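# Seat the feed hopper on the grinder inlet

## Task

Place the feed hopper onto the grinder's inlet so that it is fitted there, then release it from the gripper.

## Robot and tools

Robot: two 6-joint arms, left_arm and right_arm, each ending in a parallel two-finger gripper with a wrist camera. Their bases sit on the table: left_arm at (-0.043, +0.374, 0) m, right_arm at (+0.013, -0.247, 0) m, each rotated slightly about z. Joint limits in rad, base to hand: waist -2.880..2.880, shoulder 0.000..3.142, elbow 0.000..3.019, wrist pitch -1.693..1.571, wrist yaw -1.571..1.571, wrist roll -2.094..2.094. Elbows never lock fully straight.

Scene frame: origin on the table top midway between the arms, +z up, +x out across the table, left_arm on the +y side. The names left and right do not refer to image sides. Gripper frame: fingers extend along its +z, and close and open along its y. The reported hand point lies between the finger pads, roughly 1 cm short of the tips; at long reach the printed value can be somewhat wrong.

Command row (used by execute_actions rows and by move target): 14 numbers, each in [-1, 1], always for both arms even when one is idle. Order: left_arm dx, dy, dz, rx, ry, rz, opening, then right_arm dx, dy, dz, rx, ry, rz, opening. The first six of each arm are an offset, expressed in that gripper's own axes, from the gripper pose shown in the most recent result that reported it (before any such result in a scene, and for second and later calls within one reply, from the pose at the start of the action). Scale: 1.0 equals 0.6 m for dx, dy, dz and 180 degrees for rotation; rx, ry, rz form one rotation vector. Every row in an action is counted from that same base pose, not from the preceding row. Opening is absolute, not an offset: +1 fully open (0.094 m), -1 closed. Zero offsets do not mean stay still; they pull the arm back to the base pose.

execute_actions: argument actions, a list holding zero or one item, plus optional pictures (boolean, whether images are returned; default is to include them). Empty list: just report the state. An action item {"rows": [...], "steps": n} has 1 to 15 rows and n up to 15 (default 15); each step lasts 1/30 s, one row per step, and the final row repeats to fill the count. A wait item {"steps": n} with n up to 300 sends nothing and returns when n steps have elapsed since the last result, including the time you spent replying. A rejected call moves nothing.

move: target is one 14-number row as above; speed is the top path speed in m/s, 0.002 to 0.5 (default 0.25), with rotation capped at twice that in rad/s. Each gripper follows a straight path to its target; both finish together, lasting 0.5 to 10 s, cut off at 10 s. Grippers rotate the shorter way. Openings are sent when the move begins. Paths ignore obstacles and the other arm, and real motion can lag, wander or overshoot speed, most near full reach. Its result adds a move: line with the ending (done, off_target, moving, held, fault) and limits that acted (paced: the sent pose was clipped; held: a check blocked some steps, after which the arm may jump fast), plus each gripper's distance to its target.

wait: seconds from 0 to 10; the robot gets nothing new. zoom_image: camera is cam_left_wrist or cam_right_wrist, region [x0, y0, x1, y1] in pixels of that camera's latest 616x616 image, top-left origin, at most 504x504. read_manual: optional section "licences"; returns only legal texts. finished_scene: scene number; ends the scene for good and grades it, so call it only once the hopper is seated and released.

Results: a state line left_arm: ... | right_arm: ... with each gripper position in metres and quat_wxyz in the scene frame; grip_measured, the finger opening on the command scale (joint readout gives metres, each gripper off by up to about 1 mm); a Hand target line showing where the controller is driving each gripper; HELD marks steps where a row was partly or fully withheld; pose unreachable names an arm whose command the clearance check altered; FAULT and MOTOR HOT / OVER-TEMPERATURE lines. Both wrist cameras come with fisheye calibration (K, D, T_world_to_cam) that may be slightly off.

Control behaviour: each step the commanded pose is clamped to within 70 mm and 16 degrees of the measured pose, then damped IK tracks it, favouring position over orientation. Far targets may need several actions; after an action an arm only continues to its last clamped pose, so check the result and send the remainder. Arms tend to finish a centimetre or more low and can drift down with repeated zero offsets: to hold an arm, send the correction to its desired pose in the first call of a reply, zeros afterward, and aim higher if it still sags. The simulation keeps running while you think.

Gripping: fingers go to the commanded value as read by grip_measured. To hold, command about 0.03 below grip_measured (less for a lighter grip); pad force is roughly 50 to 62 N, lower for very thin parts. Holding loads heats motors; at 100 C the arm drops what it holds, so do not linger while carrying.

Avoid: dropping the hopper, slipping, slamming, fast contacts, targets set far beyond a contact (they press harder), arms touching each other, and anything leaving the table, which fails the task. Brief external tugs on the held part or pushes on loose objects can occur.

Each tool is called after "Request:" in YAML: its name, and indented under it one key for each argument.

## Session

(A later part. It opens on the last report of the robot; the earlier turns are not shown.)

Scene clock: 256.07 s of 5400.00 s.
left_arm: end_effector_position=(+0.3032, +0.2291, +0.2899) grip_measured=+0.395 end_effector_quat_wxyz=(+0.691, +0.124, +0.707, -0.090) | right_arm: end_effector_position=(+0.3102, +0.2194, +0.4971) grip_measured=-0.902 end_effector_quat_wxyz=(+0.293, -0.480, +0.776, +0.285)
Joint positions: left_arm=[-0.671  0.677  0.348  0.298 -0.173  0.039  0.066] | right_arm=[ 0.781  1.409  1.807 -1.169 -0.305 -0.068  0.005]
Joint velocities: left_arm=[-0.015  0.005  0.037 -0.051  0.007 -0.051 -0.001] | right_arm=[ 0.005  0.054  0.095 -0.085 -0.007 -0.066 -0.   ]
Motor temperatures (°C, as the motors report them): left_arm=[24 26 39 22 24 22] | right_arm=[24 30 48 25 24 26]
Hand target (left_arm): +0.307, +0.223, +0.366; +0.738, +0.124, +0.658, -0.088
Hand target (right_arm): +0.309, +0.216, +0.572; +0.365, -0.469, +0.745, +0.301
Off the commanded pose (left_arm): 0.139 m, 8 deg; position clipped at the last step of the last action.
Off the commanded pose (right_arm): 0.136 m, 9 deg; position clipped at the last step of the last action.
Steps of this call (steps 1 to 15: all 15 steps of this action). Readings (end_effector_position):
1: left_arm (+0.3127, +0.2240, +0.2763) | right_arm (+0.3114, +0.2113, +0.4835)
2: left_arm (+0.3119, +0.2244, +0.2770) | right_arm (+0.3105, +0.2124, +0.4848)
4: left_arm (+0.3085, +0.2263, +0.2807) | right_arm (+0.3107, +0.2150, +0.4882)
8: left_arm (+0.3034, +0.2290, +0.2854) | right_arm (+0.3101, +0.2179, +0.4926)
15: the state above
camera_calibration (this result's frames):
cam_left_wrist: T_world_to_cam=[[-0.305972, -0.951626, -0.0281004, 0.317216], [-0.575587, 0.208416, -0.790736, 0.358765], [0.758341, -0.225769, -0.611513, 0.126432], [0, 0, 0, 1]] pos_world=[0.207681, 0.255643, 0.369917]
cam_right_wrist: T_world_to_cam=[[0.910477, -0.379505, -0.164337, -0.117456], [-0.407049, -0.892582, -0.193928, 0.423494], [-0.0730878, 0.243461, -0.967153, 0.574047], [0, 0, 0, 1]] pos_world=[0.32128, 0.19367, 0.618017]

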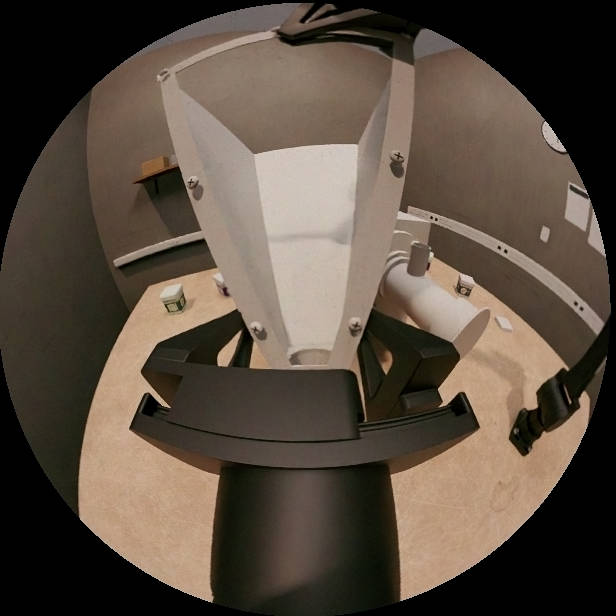

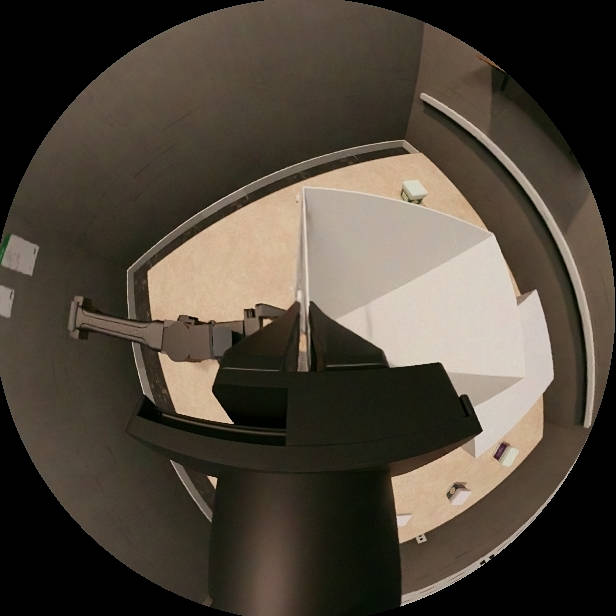

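Request:
execute_actions:
  actions:
    - {"rows":[[-0.255,0,0.135,0,-0.05,0,0.35,-0.176,0.055,-0.17,0.04,-0.045,-0.05,-1]],"steps":15}
  pictures: false

Request:
execute_actions:
  actions:
    - {"rows":[[-0.255,0,0.135,0,-0.045,0,0.35,-0.19,0.02,-0.165,0.01,-0.05,-0.01,-1]],"steps":15}
  pictures: false

Request:
execute_actions:
  actions:
    - {"rows":[[-0.255,0,0.1,0,-0.045,0,0.35,-0.19,0.0,-0.165,0.01,-0.05,-0.01,-1]],"steps":15}

Scene clock: 258.40 s of 5400.00 s.
left_arm: end_effector_position=(+0.3305, +0.2154, +0.2855) grip_measured=+0.381 end_effector_quat_wxyz=(+0.689, +0.114, +0.707, -0.108) | right_arm: end_effector_position=(+0.3116, +0.2201, +0.4966) grip_measured=-0.907 end_effector_quat_wxyz=(+0.324, -0.499, +0.771, +0.226)
Joint positions: left_arm=[-0.661  0.827  0.386  0.415 -0.151 -0.     0.065] | right_arm=[ 0.822  1.41   1.816 -1.177 -0.168 -0.125  0.004]
Joint velocities: left_arm=[ 0.005  0.015  0.002  0.037  0.007 -0.051 -0.002] | right_arm=[-0.024 -0.005 -0.002 -0.002  0.051 -0.022 -0.002]
Motor temperatures (°C, as the motors report them): left_arm=[24 26 40 22 24 22] | right_arm=[24 29 50 25 24 26]
Hand target (left_arm): +0.344, +0.213, +0.362; +0.744, +0.114, +0.651, -0.097
Hand target (right_arm): +0.303, +0.216, +0.573; +0.399, -0.499, +0.729, +0.246
Off the commanded pose (left_arm): 0.164 m, 9 deg; position clipped at the last step of the last action.
Off the commanded pose (right_arm): 0.151 m, 10 deg; position clipped at the last step of the last action.
Steps of this call (steps 1 to 55: nothing new was sent; steps 56 to 70: all 15 steps of this action). Readings (end_effector_position):
56: left_arm (+0.3045, +0.2278, +0.2925) | right_arm (+0.3129, +0.2187, +0.4988)
57: left_arm (+0.3064, +0.2250, +0.2911) | right_arm (+0.3140, +0.2182, +0.4982)
59: left_arm (+0.3132, +0.2216, +0.2878) | right_arm (+0.3119, +0.2193, +0.4974)
63: left_arm (+0.3247, +0.2179, +0.2860) | right_arm (+0.3102, +0.2209, +0.4968)
70: the state above

Scene clock: 258.90 s of 5400.00 s.
left_arm: end_effector_position=(+0.3509, +0.2119, +0.2817) grip_measured=+0.377 end_effector_quat_wxyz=(+0.684, +0.106, +0.712, -0.116) | right_arm: end_effector_position=(+0.3192, +0.2241, +0.4934) grip_measured=-0.918 end_effector_quat_wxyz=(+0.328, -0.501, +0.772, +0.214)
Joint positions: left_arm=[-0.636  0.914  0.42   0.458 -0.125 -0.026  0.065] | right_arm=[ 0.822  1.429  1.83  -1.177 -0.145 -0.138  0.004]
Joint velocities: left_arm=[-0.005  0.005  0.007  0.017  0.037 -0.037 -0.   ] | right_arm=[ 0.005 -0.005  0.012  0.007  0.022 -0.066 -0.001]
Motor temperatures (°C, as the motors report them): left_arm=[24 26 41 22 24 22] | right_arm=[24 29 50 25 24 26]
Hand target (left_arm): +0.367, +0.207, +0.357; +0.738, +0.104, +0.657, -0.114
Hand target (right_arm): +0.309, +0.223, +0.570; +0.395, -0.488, +0.738, +0.249
Off the commanded pose (left_arm): 0.168 m, 9 deg; position clipped at the last step of the last action.
Off the commanded pose (right_arm): 0.155 m, 10 deg; position clipped at the last step of the last action.
Steps of this call (steps 1 to 15: all 15 steps of this action). Readings (end_effector_position):
1: left_arm (+0.3311, +0.2150, +0.2852) | right_arm (+0.3120, +0.2201, +0.4972)
2: left_arm (+0.3327, +0.2143, +0.2857) | right_arm (+0.3130, +0.2202, +0.4973)
4: left_arm (+0.3381, +0.2135, +0.2854) | right_arm (+0.3147, +0.2211, +0.4971)
8: left_arm (+0.3469, +0.2126, +0.2838) | right_arm (+0.3175, +0.2230, +0.4959)
15: the state above

Scene clock: 259.40 s of 5400.00 s.
left_arm: end_effector_position=(+0.3577, +0.2171, +0.2825) grip_measured=+0.376 end_effector_quat_wxyz=(+0.683, +0.099, +0.714, -0.120) | right_arm: end_effector_position=(+0.3268, +0.2313, +0.4945) grip_measured=-0.918 end_effector_quat_wxyz=(+0.332, -0.504, +0.770, +0.208)
Joint positions: left_arm=[-0.61   0.928  0.431  0.458 -0.103 -0.039  0.065] | right_arm=[ 0.821  1.456  1.862 -1.18  -0.136 -0.152  0.004]
Joint velocities: left_arm=[ 0.005  0.005 -0.007  0.017  0.081 -0.007 -0.   ] | right_arm=[-0.005  0.005  0.027  0.007  0.007  0.007 -0.   ]
Motor temperatures (°C, as the motors report them): left_arm=[24 26 41 22 24 22] | right_arm=[24 29 50 25 24 26]
Hand target (left_arm): +0.374, +0.212, +0.357; +0.733, +0.096, +0.662, -0.122
Hand target (right_arm): +0.321, +0.228, +0.571; +0.399, -0.490, +0.738, +0.236
Off the commanded pose (left_arm): 0.162 m, 8 deg; position clipped at the last step of the last action.
Off the commanded pose (right_arm): 0.150 m, 9 deg; position clipped at the last step of the last action.
Steps of this call (steps 1 to 15: all 15 steps of this action). Readings (end_effector_position):
1: left_arm (+0.3510, +0.2118, +0.2815) | right_arm (+0.3203, +0.2238, +0.4935)
2: left_arm (+0.3514, +0.2117, +0.2820) | right_arm (+0.3213, +0.2243, +0.4938)
4: left_arm (+0.3528, +0.2127, +0.2826) | right_arm (+0.3229, +0.2259, +0.4947)
8: left_arm (+0.3559, +0.2154, +0.2830) | right_arm (+0.3252, +0.2291, +0.4949)
15: the state above
camera_calibration (this result's frames):
cam_left_wrist: T_world_to_cam=[[-0.31171, -0.948792, 0.0512885, 0.301215], [-0.600081, 0.154722, -0.784834, 0.405609], [0.736708, -0.275418, -0.617581, 0.0981361], [0, 0, 0, 1]] pos_world=[0.264993, 0.250063, 0.363494]
cam_right_wrist: T_world_to_cam=[[0.912294, -0.409394, 0.0108173, -0.208718], [-0.401587, -0.899451, -0.172384, 0.429493], [0.0803024, 0.152921, -0.98497, 0.549547], [0, 0, 0, 1]] pos_world=[0.31876, 0.216823, 0.617583]

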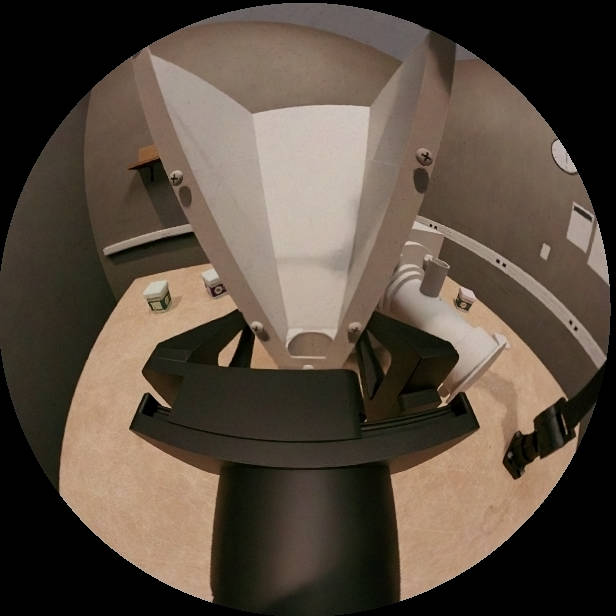

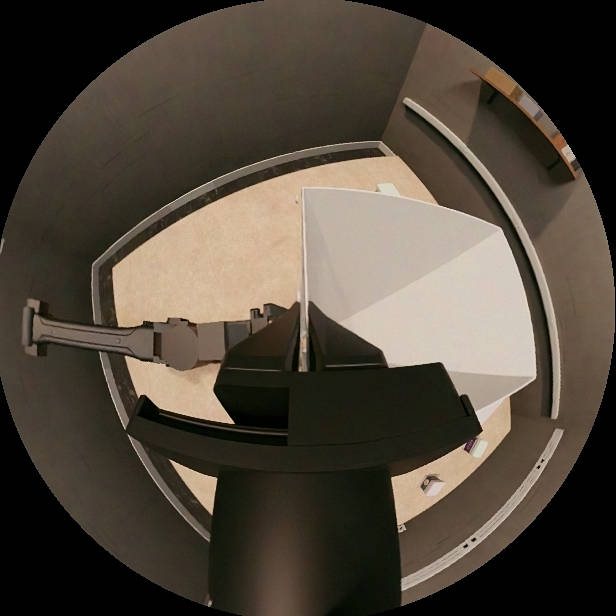

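Request:
execute_actions:
  actions:
    - {"rows":[[-0.33,-0.13,0.03,0,-0.06,0.02,0.35,-0.14,-0.013,-0.333,0,-0.06,0,-1]],"steps":15}
  pictures: false

Request:
execute_actions:
  actions:
    - {"rows":[[-0.33,-0.13,0.03,0,-0.06,0.0,0.35,-0.14,-0.013,-0.333,0,-0.05,0,-1]],"steps":15}
  pictures: false

Request:
execute_actions:
  actions:
    - {"rows":[[-0.33,-0.13,0.03,0,-0.06,0.0,0.35,-0.14,-0.013,-0.333,0,-0.05,0,-1]],"steps":15}

Scene clock: 268.20 s of 5400.00 s.
left_arm: end_effector_position=(+0.3359, +0.1906, +0.3092) grip_measured=+0.365 end_effector_quat_wxyz=(+0.709, +0.106, +0.690, -0.098) | right_arm: end_effector_position=(+0.3089, +0.1953, +0.5210) grip_measured=-0.918 end_effector_quat_wxyz=(+0.337, -0.503, +0.760, +0.234)
Joint positions: left_arm=[-0.755  0.881  0.44   0.467 -0.27   0.022  0.064] | right_arm=[ 0.786  1.365  1.826 -1.206 -0.205 -0.162  0.004]
Joint velocities: left_arm=[-0.161 -0.054  0.046 -0.11  -0.11   0.007 -0.001] | right_arm=[ 0.005 -0.063 -0.012 -0.085 -0.007 -0.007  0.   ]
Motor temperatures (°C, as the motors report them): left_arm=[24 26 45 22 24 22] | right_arm=[24 29 54 25 24 26]
Hand target (left_arm): +0.338, +0.177, +0.383; +0.751, +0.109, +0.642, -0.105
Hand target (right_arm): +0.302, +0.177, +0.593; +0.403, -0.484, +0.734, +0.255
Off the commanded pose (left_arm): 0.182 m, 7 deg; position clipped at the last step of the last action.
Off the commanded pose (right_arm): 0.179 m, 9 deg; position clipped at the last step of the last action.
Steps of this call (steps 1 to 90: nothing new was sent; then 5.30 s passed at rest; steps 91 to 105: all 15 steps of this action). Readings (end_effector_position):
91: left_arm (+0.3578, +0.2185, +0.2833) | right_arm (+0.3255, +0.2308, +0.4948)
92: left_arm (+0.3571, +0.2184, +0.2843) | right_arm (+0.3235, +0.2299, +0.4952)
94: left_arm (+0.3536, +0.2120, +0.2867) | right_arm (+0.3224, +0.2228, +0.4989)
98: left_arm (+0.3451, +0.2011, +0.2964) | right_arm (+0.3186, +0.2079, +0.5097)
105: the state above

Scene clock: 268.70 s of 5400.00 s.
left_arm: end_effector_position=(+0.3107, +0.1583, +0.3277) grip_measured=+0.360 end_effector_quat_wxyz=(+0.729, +0.106, +0.670, -0.090) | right_arm: end_effector_position=(+0.2955, +0.1588, +0.5394) grip_measured=-0.918 end_effector_quat_wxyz=(+0.321, -0.497, +0.763, +0.258)
Joint positions: left_arm=[-0.924  0.874  0.451  0.511 -0.448  0.072  0.064] | right_arm=[ 0.735  1.305  1.826 -1.282 -0.29  -0.165  0.004]
Joint velocities: left_arm=[-0.142 -0.005  0.027 -0.012 -0.066 -0.022 -0.001] | right_arm=[-0.034 -0.044 -0.002 -0.076 -0.037 -0.007 -0.001]
Motor temperatures (°C, as the motors report them): left_arm=[24 26 45 22 24 22] | right_arm=[24 29 54 25 24 26]
Hand target (left_arm): +0.309, +0.146, +0.403; +0.772, +0.095, +0.620, -0.106
Hand target (right_arm): +0.288, +0.138, +0.611; +0.396, -0.485, +0.731, +0.273
Off the commanded pose (left_arm): 0.186 m, 8 deg; position clipped at the last step of the last action.
Off the commanded pose (right_arm): 0.185 m, 10 deg; position clipped at the last step of the last action.
Steps of this call (steps 1 to 15: all 15 steps of this action). Readings (end_effector_position):
1: left_arm (+0.3350, +0.1907, +0.3110) | right_arm (+0.3068, +0.1945, +0.5232)
2: left_arm (+0.3331, +0.1898, +0.3135) | right_arm (+0.3051, +0.1936, +0.5249)
4: left_arm (+0.3291, +0.1848, +0.3164) | right_arm (+0.3031, +0.1869, +0.5289)
8: left_arm (+0.3196, +0.1714, +0.3221) | right_arm (+0.3006, +0.1717, +0.5349)
15: the state above

Scene clock: 269.20 s of 5400.00 s.
left_arm: end_effector_position=(+0.2797, +0.1283, +0.3448) grip_measured=+0.357 end_effector_quat_wxyz=(+0.750, +0.117, +0.647, -0.077) | right_arm: end_effector_position=(+0.2857, +0.1206, +0.5537) grip_measured=-0.918 end_effector_quat_wxyz=(+0.296, -0.478, +0.773, +0.294)
Joint positions: left_arm=[-1.091  0.88   0.458  0.587 -0.608  0.172  0.064] | right_arm=[ 0.654  1.254  1.826 -1.362 -0.409 -0.153  0.004]
Joint velocities: left_arm=[-0.132  0.005  0.017  0.017 -0.154  0.066 -0.001] | right_arm=[-0.024 -0.044 -0.007 -0.061 -0.037 -0.066  0.   ]
Motor temperatures (°C, as the motors report them): left_arm=[24 26 45 22 24 22] | right_arm=[24 29 54 25 24 26]
Hand target (left_arm): +0.276, +0.117, +0.419; +0.789, +0.096, +0.599, -0.098
Hand target (right_arm): +0.281, +0.099, +0.624; +0.381, -0.476, +0.736, +0.296
Off the commanded pose (left_arm): 0.187 m, 8 deg; position clipped at the last step of the last action.
Off the commanded pose (right_arm): 0.189 m, 11 deg; position clipped at the last step of the last action.
Steps of this call (steps 1 to 15: all 15 steps of this action). Readings (end_effector_position):
1: left_arm (+0.3094, +0.1585, +0.3300) | right_arm (+0.2933, +0.1580, +0.5410)
2: left_arm (+0.3072, +0.1579, +0.3325) | right_arm (+0.2916, +0.1570, +0.5426)
4: left_arm (+0.3025, +0.1533, +0.3357) | right_arm (+0.2912, +0.1497, +0.5463)
8: left_arm (+0.2910, +0.1399, +0.3413) | right_arm (+0.2898, +0.1330, +0.5516)
15: the state above
camera_calibration (this result's frames):
cam_left_wrist: T_world_to_cam=[[-0.276432, -0.959071, -0.0613803, 0.219763], [-0.439445, 0.182945, -0.879443, 0.405452], [0.854677, -0.216133, -0.472031, 0.0787813], [0, 0, 0, 1]] pos_world=[0.171591, 0.15362, 0.407248]
cam_right_wrist: T_world_to_cam=[[0.910859, -0.373482, -0.175631, -0.117916], [-0.405262, -0.889897, -0.209393, 0.344006], [-0.0780887, 0.261904, -0.961929, 0.647406], [0, 0, 0, 1]] pos_world=[0.297372, 0.092532, 0.674082]

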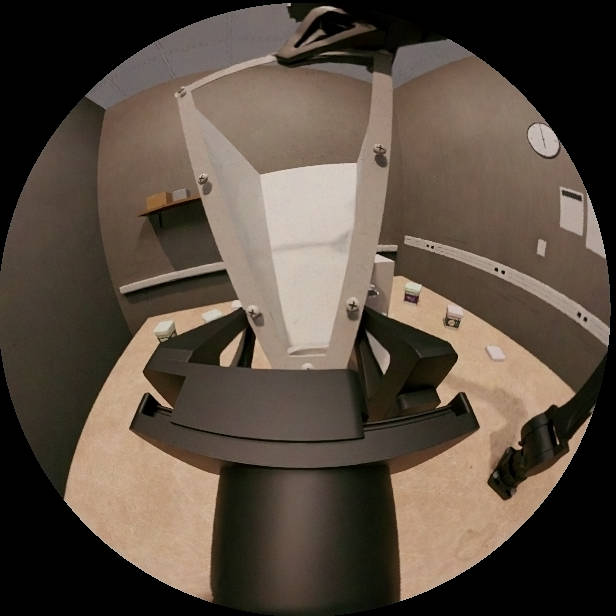

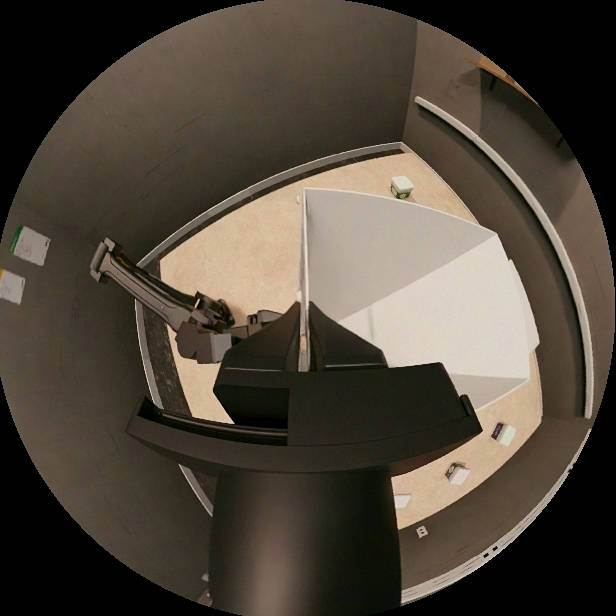

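Request:
execute_actions:
  actions:
    - {"rows":[[-0.314,-0.008,0.22,0,-0.04,0.0,0.34,-0.21,0.03,-0.267,0.036,-0.05,-0.043,-1]],"steps":15}
  pictures: false

Request:
execute_actions:
  actions:
    - {"rows":[[-0.314,-0.008,0.22,0,-0.04,0.0,0.34,-0.21,0.0,-0.267,0.02,-0.05,-0.025,-1]],"steps":15}

Scene clock: 271.00 s of 5400.00 s.
left_arm: end_effector_position=(+0.3212, +0.1161, +0.3733) grip_measured=+0.347 end_effector_quat_wxyz=(+0.758, +0.126, +0.635, -0.080) | right_arm: end_effector_position=(+0.2999, +0.1132, +0.5864) grip_measured=-0.916 end_effector_quat_wxyz=(+0.335, -0.482, +0.767, +0.259)
Joint positions: left_arm=[-0.994  0.976  0.571  0.591 -0.49   0.179  0.063] | right_arm=[ 0.646  1.288  1.947 -1.406 -0.336 -0.198  0.004]
Joint velocities: left_arm=[ 0.063  0.063  0.237 -0.144  0.11  -0.022 -0.   ] | right_arm=[-0.073  0.19   0.452 -0.291 -0.007 -0.037 -0.002]
Motor temperatures (°C, as the motors report them): left_arm=[24 26 46 22 24 22] | right_arm=[24 29 54 25 24 26]
Hand target (left_arm): +0.331, +0.112, +0.441; +0.789, +0.110, +0.599, -0.083
Hand target (right_arm): +0.289, +0.098, +0.654; +0.404, -0.487, +0.727, +0.266
Off the commanded pose (left_arm): 0.187 m, 6 deg; position clipped at the last step of the last action.
Off the commanded pose (right_arm): 0.172 m, 9 deg; position clipped at the last step of the last action.
Steps of this call (steps 1 to 39: nothing new was sent; steps 40 to 54: all 15 steps of this action). Readings (end_effector_position):
40: left_arm (+0.2793, +0.1254, +0.3461) | right_arm (+0.2864, +0.1177, +0.5555)
41: left_arm (+0.2822, +0.1242, +0.3459) | right_arm (+0.2891, +0.1161, +0.5555)
43: left_arm (+0.2902, +0.1224, +0.3463) | right_arm (+0.2914, +0.1147, +0.5574)
47: left_arm (+0.3051, +0.1190, +0.3522) | right_arm (+0.2945, +0.1142, +0.5649)
54: the state above

Scene clock: 271.50 s of 5400.00 s.
left_arm: end_effector_position=(+0.3625, +0.0994, +0.4211) grip_measured=+0.347 end_effector_quat_wxyz=(+0.770, +0.129, +0.619, -0.086) | right_arm: end_effector_position=(+0.3266, +0.0986, +0.6338) grip_measured=-0.918 end_effector_quat_wxyz=(+0.358, -0.479, +0.764, +0.243)
Joint positions: left_arm=[-0.931  1.063  0.734  0.549 -0.409  0.183  0.063] | right_arm=[ 0.582  1.393  2.197 -1.53  -0.342 -0.254  0.004]
Joint velocities: left_arm=[ 0.054  0.103  0.344 -0.222  0.007  0.007  0.001] | right_arm=[-0.132  0.308  0.667 -0.379 -0.051 -0.168 -0.001]
Motor temperatures (°C, as the motors report them): left_arm=[24 26 46 22 24 22] | right_arm=[24 29 54 25 24 26]
Hand target (left_arm): +0.371, +0.094, +0.487; +0.797, +0.119, +0.585, -0.087
Hand target (right_arm): +0.306, +0.084, +0.698; +0.423, -0.480, +0.724, +0.259
Off the commanded pose (left_arm): 0.169 m, 5 deg; position clipped at the last step of the last action.
Off the commanded pose (right_arm): 0.157 m, 8 deg; position clipped at the last step of the last action.
Steps of this call (steps 1 to 15: all 15 steps of this action). Readings (end_effector_position):
1: left_arm (+0.3232, +0.1147, +0.3763) | right_arm (+0.3018, +0.1126, +0.5897)
2: left_arm (+0.3263, +0.1141, +0.3791) | right_arm (+0.3035, +0.1113, +0.5924)
4: left_arm (+0.3333, +0.1118, +0.3846) | right_arm (+0.3070, +0.1093, +0.5979)
8: left_arm (+0.3460, +0.1068, +0.3972) | right_arm (+0.3148, +0.1052, +0.6102)
15: the state above
camera_calibration (this result's frames):
cam_left_wrist: T_world_to_cam=[[-0.304077, -0.949404, -0.0785452, 0.235915], [-0.372894, 0.19449, -0.907262, 0.500713], [0.876634, -0.246588, -0.413167, 0.00806192], [0, 0, 0, 1]] pos_world=[0.251382, 0.128583, 0.476139]
cam_right_wrist: T_world_to_cam=[[0.90381, -0.426791, -0.0312447, -0.233273], [-0.41973, -0.86989, -0.259072, 0.391978], [0.0833901, 0.247266, -0.965353, 0.684306], [0, 0, 0, 1]] pos_world=[0.318295, 0.0722129, 0.754858]

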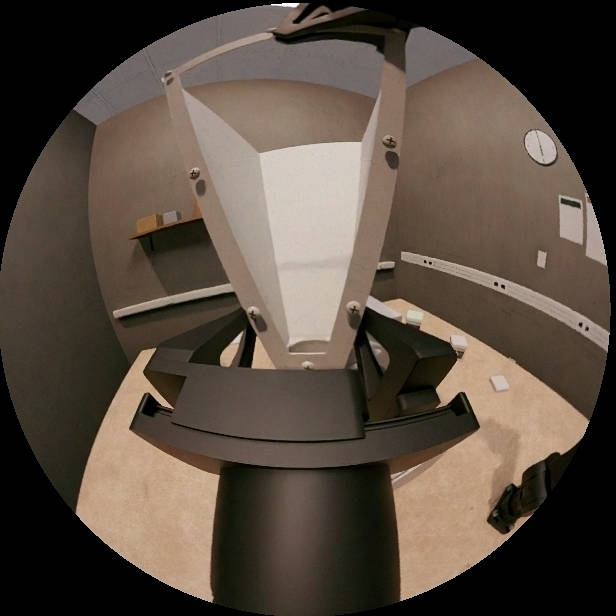

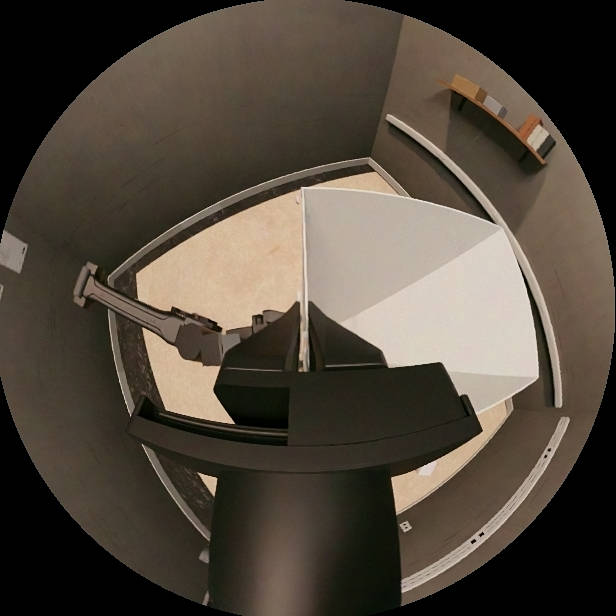

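Request:
execute_actions:
  actions: []

Scene clock: 271.70 s of 5400.00 s.
left_arm: end_effector_position=(+0.3673, +0.0973, +0.4315) grip_measured=+0.347 end_effector_quat_wxyz=(+0.772, +0.129, +0.617, -0.086) | right_arm: end_effector_position=(+0.3279, +0.0959, +0.6441) grip_measured=-0.919 end_effector_quat_wxyz=(+0.365, -0.480, +0.760, +0.242)
Joint positions: left_arm=[-0.926  1.071  0.763  0.533 -0.405  0.185  0.063] | right_arm=[ 0.574  1.409  2.246 -1.552 -0.345 -0.264  0.004]
Joint velocities: left_arm=[ 0.005 -0.005 -0.007 -0.012  0.081 -0.007  0.   ] | right_arm=[-0.005 -0.005  0.012 -0.022 -0.066 -0.022 -0.001]
Motor temperatures (°C, as the motors report them): left_arm=[24 26 46 22 24 22] | right_arm=[24 29 54 25 24 26]
Hand target (left_arm): +0.371, +0.094, +0.487; +0.797, +0.119, +0.585, -0.087
Hand target (right_arm): +0.306, +0.084, +0.698; +0.423, -0.480, +0.724, +0.259
Off the commanded pose (left_arm): 0.157 m, 5 deg; position clipped at the last step of the last action.
Off the commanded pose (right_arm): 0.147 m, 8 deg; position clipped at the last step of the last action.
Steps of this call (steps 1 to 6: nothing new was sent). Readings (end_effector_position):
1: left_arm (+0.3643, +0.0986, +0.4246) | right_arm (+0.3280, +0.0979, +0.6371)
2: left_arm (+0.3659, +0.0983, +0.4274) | right_arm (+0.3287, +0.0971, +0.6401)
4: left_arm (+0.3672, +0.0976, +0.4306) | right_arm (+0.3285, +0.0963, +0.6433)
6: the state above
camera_calibration (this result's frames):
cam_left_wrist: T_world_to_cam=[[-0.302283, -0.949905, -0.0794124, 0.235958], [-0.367792, 0.193087, -0.909641, 0.511575], [0.879406, -0.245761, -0.407734, 0.00422228], [0, 0, 0, 1]] pos_world=[0.255766, 0.126397, 0.485809]
cam_right_wrist: T_world_to_cam=[[0.904657, -0.425588, -0.0216917, -0.241863], [-0.415202, -0.868836, -0.269686, 0.398151], [0.0959284, 0.25298, -0.962704, 0.688462], [0, 0, 0, 1]] pos_world=[0.318073, 0.0688272, 0.764914]

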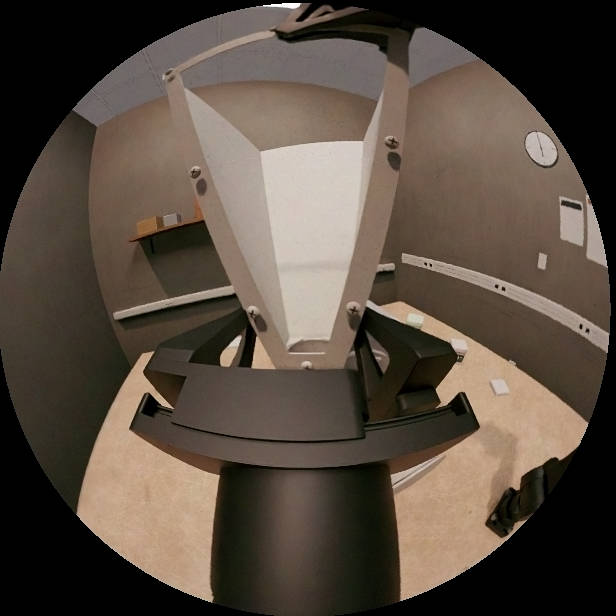

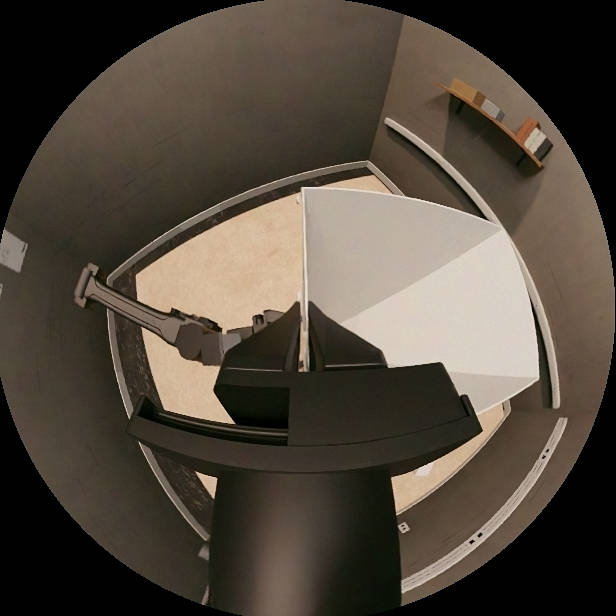

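Request:
execute_actions:
  actions:
    - {"rows":[[-0.08,-0.03,0.04,0,-0.025,0,0.33,-0.03,-0.005,-0.1,0,-0.04,0,-1],[-0.07,-0.05,0.06,0,-0.025,-0.01,0.33,-0.01,-0.02,-0.11,0,-0.04,0,-1],[-0.059,-0.067,0.075,0,-0.025,-0.015,0.33,0.007,-0.037,-0.117,0,-0.04,0,-1]],"steps":15}
  pictures: false

Request:
execute_actions:
  actions:
    - {"rows":[[-0.07,-0.067,0.075,0,-0.025,0,0.33,-0.003,-0.037,-0.125,0,-0.04,0,-1]],"steps":15}
  pictures: false

Request:
wait:
  seconds: 0.5

Scene clock: 277.03 s of 5400.00 s.
left_arm: end_effector_position=(+0.3854, +0.0489, +0.4124) grip_measured=+0.335 end_effector_quat_wxyz=(+0.761, +0.135, +0.627, -0.095) | right_arm: end_effector_position=(+0.3588, +0.0421, +0.6292) grip_measured=-0.923 end_effector_quat_wxyz=(+0.351, -0.449, +0.778, +0.264)
Joint positions: left_arm=[-0.982  1.213  0.834  0.578 -0.442  0.174  0.063] | right_arm=[ 0.384  1.373  2.164 -1.567 -0.5   -0.318  0.004]
Joint velocities: left_arm=[-0.015 -0.005 -0.022  0.002 -0.022 -0.051  0.   ] | right_arm=[-0.034 -0.024  0.002 -0.012  0.022  0.022  0.001]
Motor temperatures (°C, as the motors report them): left_arm=[24 26 47 22 24 22] | right_arm=[24 28 53 25 24 26]
Hand target (left_arm): +0.385, +0.049, +0.471; +0.793, +0.111, +0.589, -0.108
Hand target (right_arm): +0.321, +0.032, +0.681; +0.412, -0.465, +0.735, +0.272
Off the commanded pose (left_arm): 0.059 m, 6 deg.
Off the commanded pose (right_arm): 0.065 m, 9 deg.
Steps of this call (steps 1 to 90: nothing new was sent; then 1.83 s passed at rest; steps 91 to 105: all 15 steps of this action). Readings (end_effector_position):
91: left_arm (+0.3676, +0.0974, +0.4303) | right_arm (+0.3273, +0.0958, +0.6441)
92: left_arm (+0.3684, +0.0967, +0.4304) | right_arm (+0.3272, +0.0939, +0.6438)
94: left_arm (+0.3724, +0.0868, +0.4271) | right_arm (+0.3330, +0.0808, +0.6415)
98: left_arm (+0.3821, +0.0540, +0.4160) | right_arm (+0.3554, +0.0475, +0.6325)
105: the state above

Scene clock: 277.53 s of 5400.00 s.
left_arm: end_effector_position=(+0.4001, -0.0025, +0.4083) grip_measured=+0.334 end_effector_quat_wxyz=(+0.758, +0.150, +0.627, -0.098) | right_arm: end_effector_position=(+0.3863, -0.0197, +0.6273) grip_measured=-0.925 end_effector_quat_wxyz=(+0.345, -0.403, +0.795, +0.295)
Joint positions: left_arm=[-1.033  1.34   0.938  0.592 -0.467  0.192  0.063] | right_arm=[ 0.172  1.374  2.154 -1.629 -0.669 -0.376  0.004]
Joint velocities: left_arm=[ 0.015 -0.005 -0.002  0.012  0.066 -0.037 -0.002] | right_arm=[-0.005 -0.015  0.007 -0.012 -0.022 -0.051 -0.001]
Motor temperatures (°C, as the motors report them): left_arm=[24 26 47 22 24 22] | right_arm=[24 28 53 25 24 26]
Hand target (left_arm): +0.403, -0.001, +0.458; +0.786, +0.131, +0.597, -0.099
Hand target (right_arm): +0.352, -0.022, +0.672; +0.400, -0.432, +0.754, +0.291
Off the commanded pose (left_arm): 0.050 m, 5 deg.
Off the commanded pose (right_arm): 0.056 m, 8 deg.
Steps of this call (steps 1 to 15: all 15 steps of this action). Readings (end_effector_position):
1: left_arm (+0.3862, +0.0477, +0.4126) | right_arm (+0.3577, +0.0419, +0.6294)
2: left_arm (+0.3886, +0.0457, +0.4135) | right_arm (+0.3575, +0.0374, +0.6303)
4: left_arm (+0.3952, +0.0329, +0.4146) | right_arm (+0.3693, +0.0183, +0.6321)
8: left_arm (+0.3998, +0.0018, +0.4099) | right_arm (+0.3864, -0.0165, +0.6285)
15: the state above

Scene clock: 278.03 s of 5400.00 s.
left_arm: end_effector_position=(+0.4001, -0.0025, +0.4083) grip_measured=+0.334 end_effector_quat_wxyz=(+0.758, +0.150, +0.627, -0.098) | right_arm: end_effector_position=(+0.3863, -0.0197, +0.6273) grip_measured=-0.925 end_effector_quat_wxyz=(+0.345, -0.404, +0.794, +0.294)
Joint positions: left_arm=[-1.033  1.34   0.938  0.592 -0.467  0.193  0.063] | right_arm=[ 0.172  1.374  2.154 -1.629 -0.669 -0.377  0.004]
Joint velocities: left_arm=[-0.005  0.005  0.017 -0.007  0.037  0.007  0.001] | right_arm=[-0.034 -0.015  0.007 -0.002  0.022 -0.007 -0.001]
Motor temperatures (°C, as the motors report them): left_arm=[24 26 47 22 24 22] | right_arm=[24 28 53 25 24 26]
Hand target (left_arm): +0.403, -0.001, +0.458; +0.786, +0.131, +0.597, -0.099
Hand target (right_arm): +0.352, -0.022, +0.672; +0.400, -0.432, +0.754, +0.291
Off the commanded pose (left_arm): 0.050 m, 5 deg.
Off the commanded pose (right_arm): 0.056 m, 8 deg.
Steps of this call (steps 1 to 15: nothing new was sent). Readings (end_effector_position):
1: left_arm (+0.4001, -0.0025, +0.4083) | right_arm (+0.3863, -0.0197, +0.6273)
2: left_arm (+0.4001, -0.0025, +0.4083) | right_arm (+0.3863, -0.0197, +0.6273)
4: left_arm (+0.4001, -0.0025, +0.4083) | right_arm (+0.3863, -0.0197, +0.6273)
8: left_arm (+0.4001, -0.0025, +0.4083) | right_arm (+0.3863, -0.0197, +0.6273)
15: the state above
camera_calibration (this result's frames):
cam_left_wrist: T_world_to_cam=[[-0.34698, -0.933523, -0.0902208, 0.171625], [-0.386819, 0.23008, -0.892992, 0.522768], [0.854386, -0.274951, -0.440938, -0.0351222], [0, 0, 0, 1]] pos_world=[0.291775, 0.0302801, 0.466825]
cam_right_wrist: T_world_to_cam=[[0.842227, -0.503356, -0.1931, -0.214113], [-0.539042, -0.792477, -0.285333, 0.376594], [-0.00940302, 0.344404, -0.938774, 0.723351], [0, 0, 0, 1]] pos_world=[0.390133, -0.058458, 0.745173]

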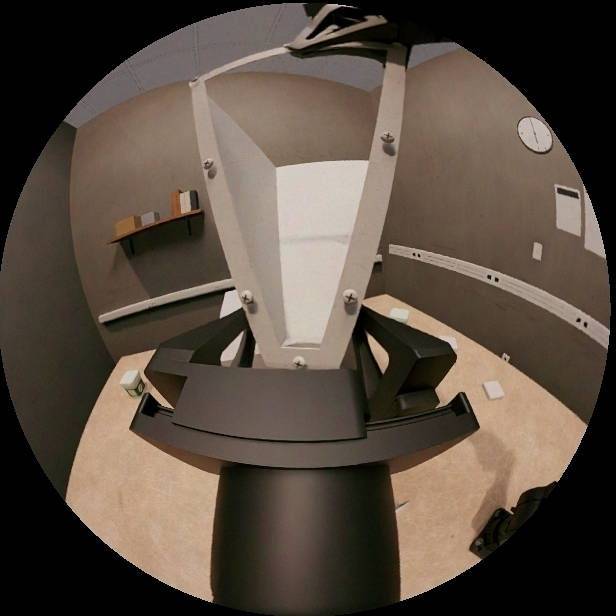

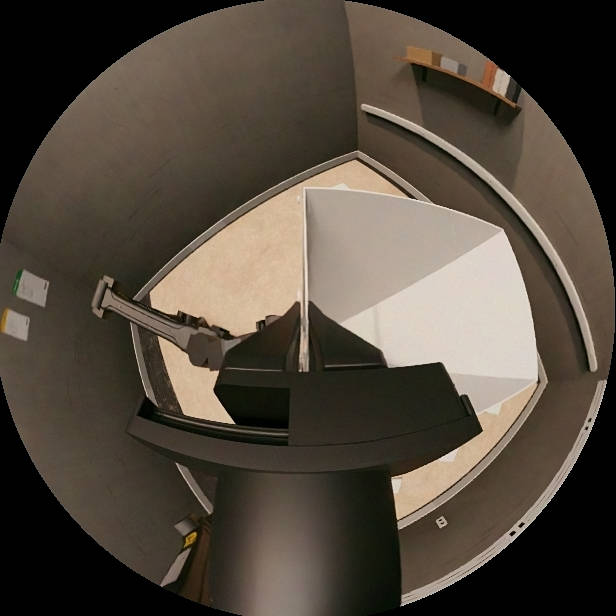

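Request:
execute_actions:
  actions:
    - {"rows":[[-0.064,0.01,0.015,0.07,-0.025,-0.02,0.32,-0.021,0.122,-0.031,0.057,-0.02,-0.068,-1]],"steps":15}
  pictures: false

Request:
wait:
  seconds: 0.4

Scene clock: 281.30 s of 5400.00 s.
left_arm: end_effector_position=(+0.3986, -0.0068, +0.4042) grip_measured=+0.323 end_effector_quat_wxyz=(+0.735, +0.230, +0.610, -0.186) | right_arm: end_effector_position=(+0.3439, +0.0034, +0.6145) grip_measured=-0.923 end_effector_quat_wxyz=(+0.378, -0.435, +0.796, +0.185)
Joint positions: left_arm=[-0.949  1.306  0.913  0.544 -0.143  0.134  0.062] | right_arm=[ 0.384  1.241  2.008 -1.519 -0.331 -0.34   0.004]
Joint velocities: left_arm=[-0.005 -0.005 -0.022  0.007 -0.051  0.081  0.001] | right_arm=[ 0.005  0.005  0.002  0.007 -0.081 -0.051 -0.001]
Motor temperatures (°C, as the motors report them): left_arm=[24 26 46 22 24 22] | right_arm=[24 28 51 25 24 26]
Hand target (left_arm): +0.401, +0.001, +0.447; +0.758, +0.207, +0.586, -0.196
Hand target (right_arm): +0.322, +0.006, +0.657; +0.433, -0.446, +0.758, +0.197
Off the commanded pose (left_arm): 0.044 m, 5 deg.
Off the commanded pose (right_arm): 0.052 m, 8 deg.
Steps of this call (steps 1 to 83: nothing new was sent; steps 84 to 98: all 15 steps of this action). Readings (end_effector_position):
84: left_arm (+0.3970, -0.0106, +0.4090) | right_arm (+0.3901, -0.0223, +0.6223)
85: left_arm (+0.3972, -0.0151, +0.4038) | right_arm (+0.3905, -0.0257, +0.6159)
87: left_arm (+0.3996, -0.0153, +0.3930) | right_arm (+0.3801, -0.0227, +0.6057)
91: left_arm (+0.4014, -0.0110, +0.3939) | right_arm (+0.3542, -0.0018, +0.6060)
98: the state above

Scene clock: 281.70 s of 5400.00 s.
left_arm: end_effector_position=(+0.3986, -0.0068, +0.4042) grip_measured=+0.323 end_effector_quat_wxyz=(+0.735, +0.230, +0.610, -0.187) | right_arm: end_effector_position=(+0.3440, +0.0033, +0.6145) grip_measured=-0.923 end_effector_quat_wxyz=(+0.378, -0.434, +0.797, +0.185)
Joint positions: left_arm=[-0.949  1.306  0.913  0.544 -0.143  0.133  0.062] | right_arm=[ 0.384  1.241  2.008 -1.518 -0.33  -0.338  0.004]
Joint velocities: left_arm=[-0.005 -0.015 -0.002 -0.027  0.022  0.007 -0.   ] | right_arm=[-0.034  0.015  0.012 -0.007 -0.037 -0.007  0.   ]
Motor temperatures (°C, as the motors report them): left_arm=[24 27 46 22 24 22] | right_arm=[24 28 51 25 24 26]
Hand target (left_arm): +0.401, +0.001, +0.447; +0.758, +0.207, +0.586, -0.196
Hand target (right_arm): +0.322, +0.006, +0.657; +0.433, -0.446, +0.758, +0.197
Off the commanded pose (left_arm): 0.044 m, 5 deg.
Off the commanded pose (right_arm): 0.052 m, 8 deg.
Steps of this call (steps 1 to 12: nothing new was sent). Readings (end_effector_position):
1: left_arm (+0.3986, -0.0068, +0.4042) | right_arm (+0.3440, +0.0034, +0.6145)
2: left_arm (+0.3986, -0.0068, +0.4042) | right_arm (+0.3440, +0.0034, +0.6145)
4: left_arm (+0.3986, -0.0068, +0.4042) | right_arm (+0.3440, +0.0033, +0.6145)
8: left_arm (+0.3986, -0.0068, +0.4042) | right_arm (+0.3440, +0.0033, +0.6145)
12: the state above
camera_calibration (this result's frames):
cam_left_wrist: T_world_to_cam=[[-0.56455, -0.819876, -0.0953169, 0.256243], [-0.33157, 0.33102, -0.883452, 0.494293], [0.755873, -0.467149, -0.458724, 0.00832575], [0, 0, 0, 1]] pos_world=[0.302262, 0.0503562, 0.464927]
cam_right_wrist: T_world_to_cam=[[0.828601, -0.559046, 0.0297876, -0.301467], [-0.537987, -0.80985, -0.233907, 0.336475], [0.154888, 0.17779, -0.971803, 0.667381], [0, 0, 0, 1]] pos_world=[0.327446, -0.0146936, 0.736247]

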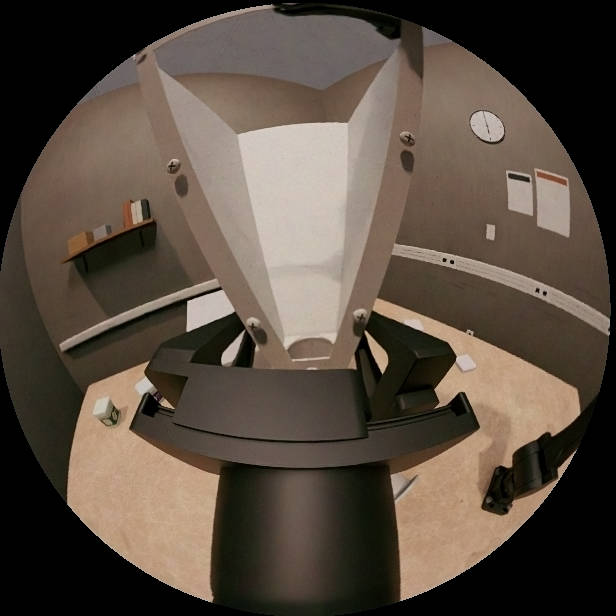

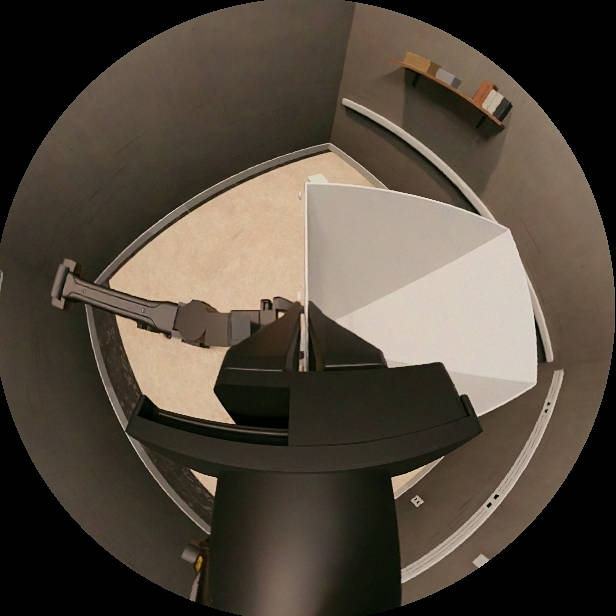

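Request:
zoom_image:
  camera: "cam_left_wrist"
  region: [230,290,390,390]

Region (230, 290, 390, 390) of cam_left_wrist's 616x616 image, scaled by 3.150, with more detail than that image has; it fills the top 315 rows of this view, and the rest is white.

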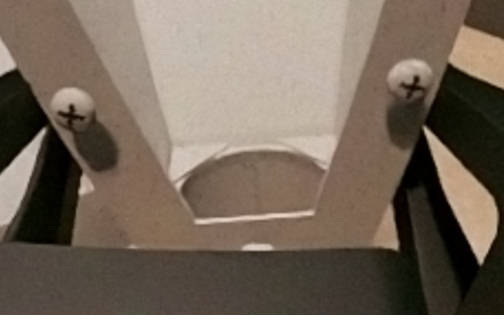

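Request:
execute_actions:
  actions:
    - {"rows":[[-0.05,0.03,0.025,0,-0.025,0,0.31,-0.045,0.02,-0.04,0,-0.04,0,-1],[-0.04,0.035,0.027,0,-0.025,0,0.31,-0.04,0.01,-0.035,0,-0.04,0,-1],[-0.04,0.035,0.027,0,-0.025,0,0.31,-0.04,0.004,-0.03,0,-0.04,0,-1],[-0.03,0.035,0.027,0,-0.025,0,0.31,-0.033,0.004,-0.022,0,-0.04,0,-1],[-0.03,0.035,0.027,0,-0.025,0,0.31,-0.033,0.004,-0.022,0,-0.04,0,-1],[-0.02,0.035,0.027,0,-0.025,0,0.31,-0.025,0.004,-0.014,0,-0.04,0,-1],[-0.02,0.035,0.027,0,-0.025,0,0.31,-0.025,0.004,-0.014,0,-0.04,0,-1],[-0.009,0.035,0.027,0,-0.025,0,0.31,-0.017,0.004,-0.006,0,-0.04,0,-1]],"steps":15}
  pictures: false

Request:
wait:
  seconds: 0.4

Scene clock: 295.07 s of 5400.00 s.
left_arm: end_effector_position=(+0.4193, -0.0010, +0.3625) grip_measured=+0.316 end_effector_quat_wxyz=(+0.720, +0.240, +0.623, -0.188) | right_arm: end_effector_position=(+0.3691, +0.0082, +0.5748) grip_measured=-0.923 end_effector_quat_wxyz=(+0.371, -0.418, +0.807, +0.192)
Joint positions: left_arm=[-0.901  1.372  0.884  0.597 -0.082  0.12   0.062] | right_arm=[ 0.359  1.227  1.867 -1.407 -0.349 -0.317  0.004]
Joint velocities: left_arm=[-0.005 -0.024 -0.027 -0.027 -0.022 -0.022 -0.001] | right_arm=[-0.015  0.015 -0.042  0.032 -0.007  0.022  0.   ]
Motor temperatures (°C, as the motors report them): left_arm=[24 27 44 22 24 22] | right_arm=[24 28 47 25 24 25]
Hand target (left_arm): +0.420, +0.003, +0.413; +0.758, +0.222, +0.582, -0.196
Hand target (right_arm): +0.342, +0.006, +0.622; +0.426, -0.424, +0.771, +0.212
Off the commanded pose (left_arm): 0.052 m, 7 deg.
Off the commanded pose (right_arm): 0.056 m, 8 deg.
Steps of this call (steps 1 to 90: nothing new was sent; then 9.87 s passed at rest; steps 91 to 105: all 15 steps of this action). Readings (end_effector_position):
91: left_arm (+0.3982, -0.0079, +0.4038) | right_arm (+0.3445, +0.0039, +0.6143)
92: left_arm (+0.3991, -0.0078, +0.4036) | right_arm (+0.3452, +0.0045, +0.6137)
94: left_arm (+0.4041, -0.0050, +0.4017) | right_arm (+0.3493, +0.0052, +0.6120)
98: left_arm (+0.4156, -0.0010, +0.3879) | right_arm (+0.3604, +0.0082, +0.5981)
105: the state above

Scene clock: 295.47 s of 5400.00 s.
left_arm: end_effector_position=(+0.4187, -0.0012, +0.3645) grip_measured=+0.316 end_effector_quat_wxyz=(+0.723, +0.239, +0.620, -0.190) | right_arm: end_effector_position=(+0.3677, +0.0079, +0.5770) grip_measured=-0.923 end_effector_quat_wxyz=(+0.373, -0.418, +0.805, +0.193)
Joint positions: left_arm=[-0.901  1.372  0.884  0.606 -0.079  0.12   0.062] | right_arm=[ 0.359  1.223  1.867 -1.404 -0.351 -0.316  0.004]
Joint velocities: left_arm=[-0.005 -0.015 -0.007 -0.007 -0.007 -0.007 -0.   ] | right_arm=[-0.015 -0.005 -0.002  0.002  0.037 -0.022  0.   ]
Motor temperatures (°C, as the motors report them): left_arm=[24 27 44 22 24 22] | right_arm=[24 28 47 25 24 25]
Hand target (left_arm): +0.420, +0.003, +0.413; +0.758, +0.222, +0.582, -0.196
Hand target (right_arm): +0.342, +0.006, +0.622; +0.426, -0.424, +0.771, +0.212
Off the commanded pose (left_arm): 0.050 m, 6 deg.
Off the commanded pose (right_arm): 0.053 m, 8 deg.
Steps of this call (steps 1 to 12: nothing new was sent). Readings (end_effector_position):
1: left_arm (+0.4192, -0.0009, +0.3624) | right_arm (+0.3693, +0.0084, +0.5749)
2: left_arm (+0.4192, -0.0009, +0.3627) | right_arm (+0.3691, +0.0085, +0.5752)
4: left_arm (+0.4190, -0.0009, +0.3638) | right_arm (+0.3683, +0.0082, +0.5764)
8: left_arm (+0.4187, -0.0012, +0.3645) | right_arm (+0.3677, +0.0079, +0.5770)
12: the state above
camera_calibration (this result's frames):
cam_left_wrist: T_world_to_cam=[[-0.58041, -0.808739, -0.0952164, 0.27508], [-0.349232, 0.352836, -0.868069, 0.465896], [0.735637, -0.470583, -0.487227, -0.00363429], [0, 0, 0, 1]] pos_world=[0.325038, 0.0563725, 0.428851]
cam_right_wrist: T_world_to_cam=[[0.814979, -0.579479, -0.00371086, -0.292904], [-0.564221, -0.792027, -0.233124, 0.353165], [0.132151, 0.192085, -0.97244, 0.635063], [0, 0, 0, 1]] pos_world=[0.354049, -0.0120017, 0.698805]

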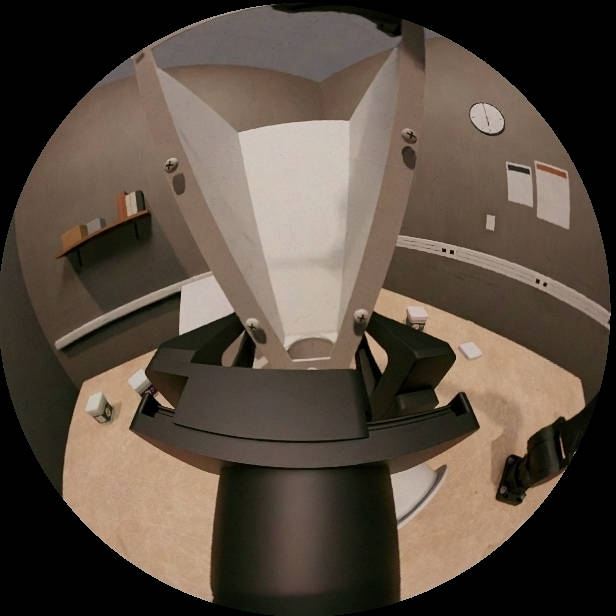

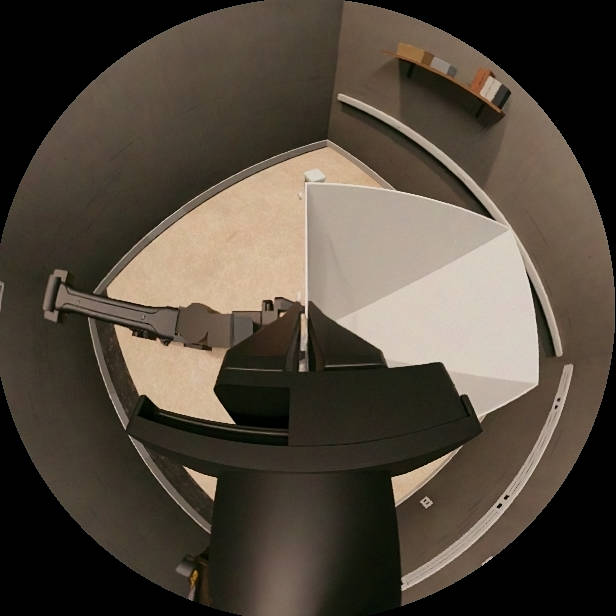

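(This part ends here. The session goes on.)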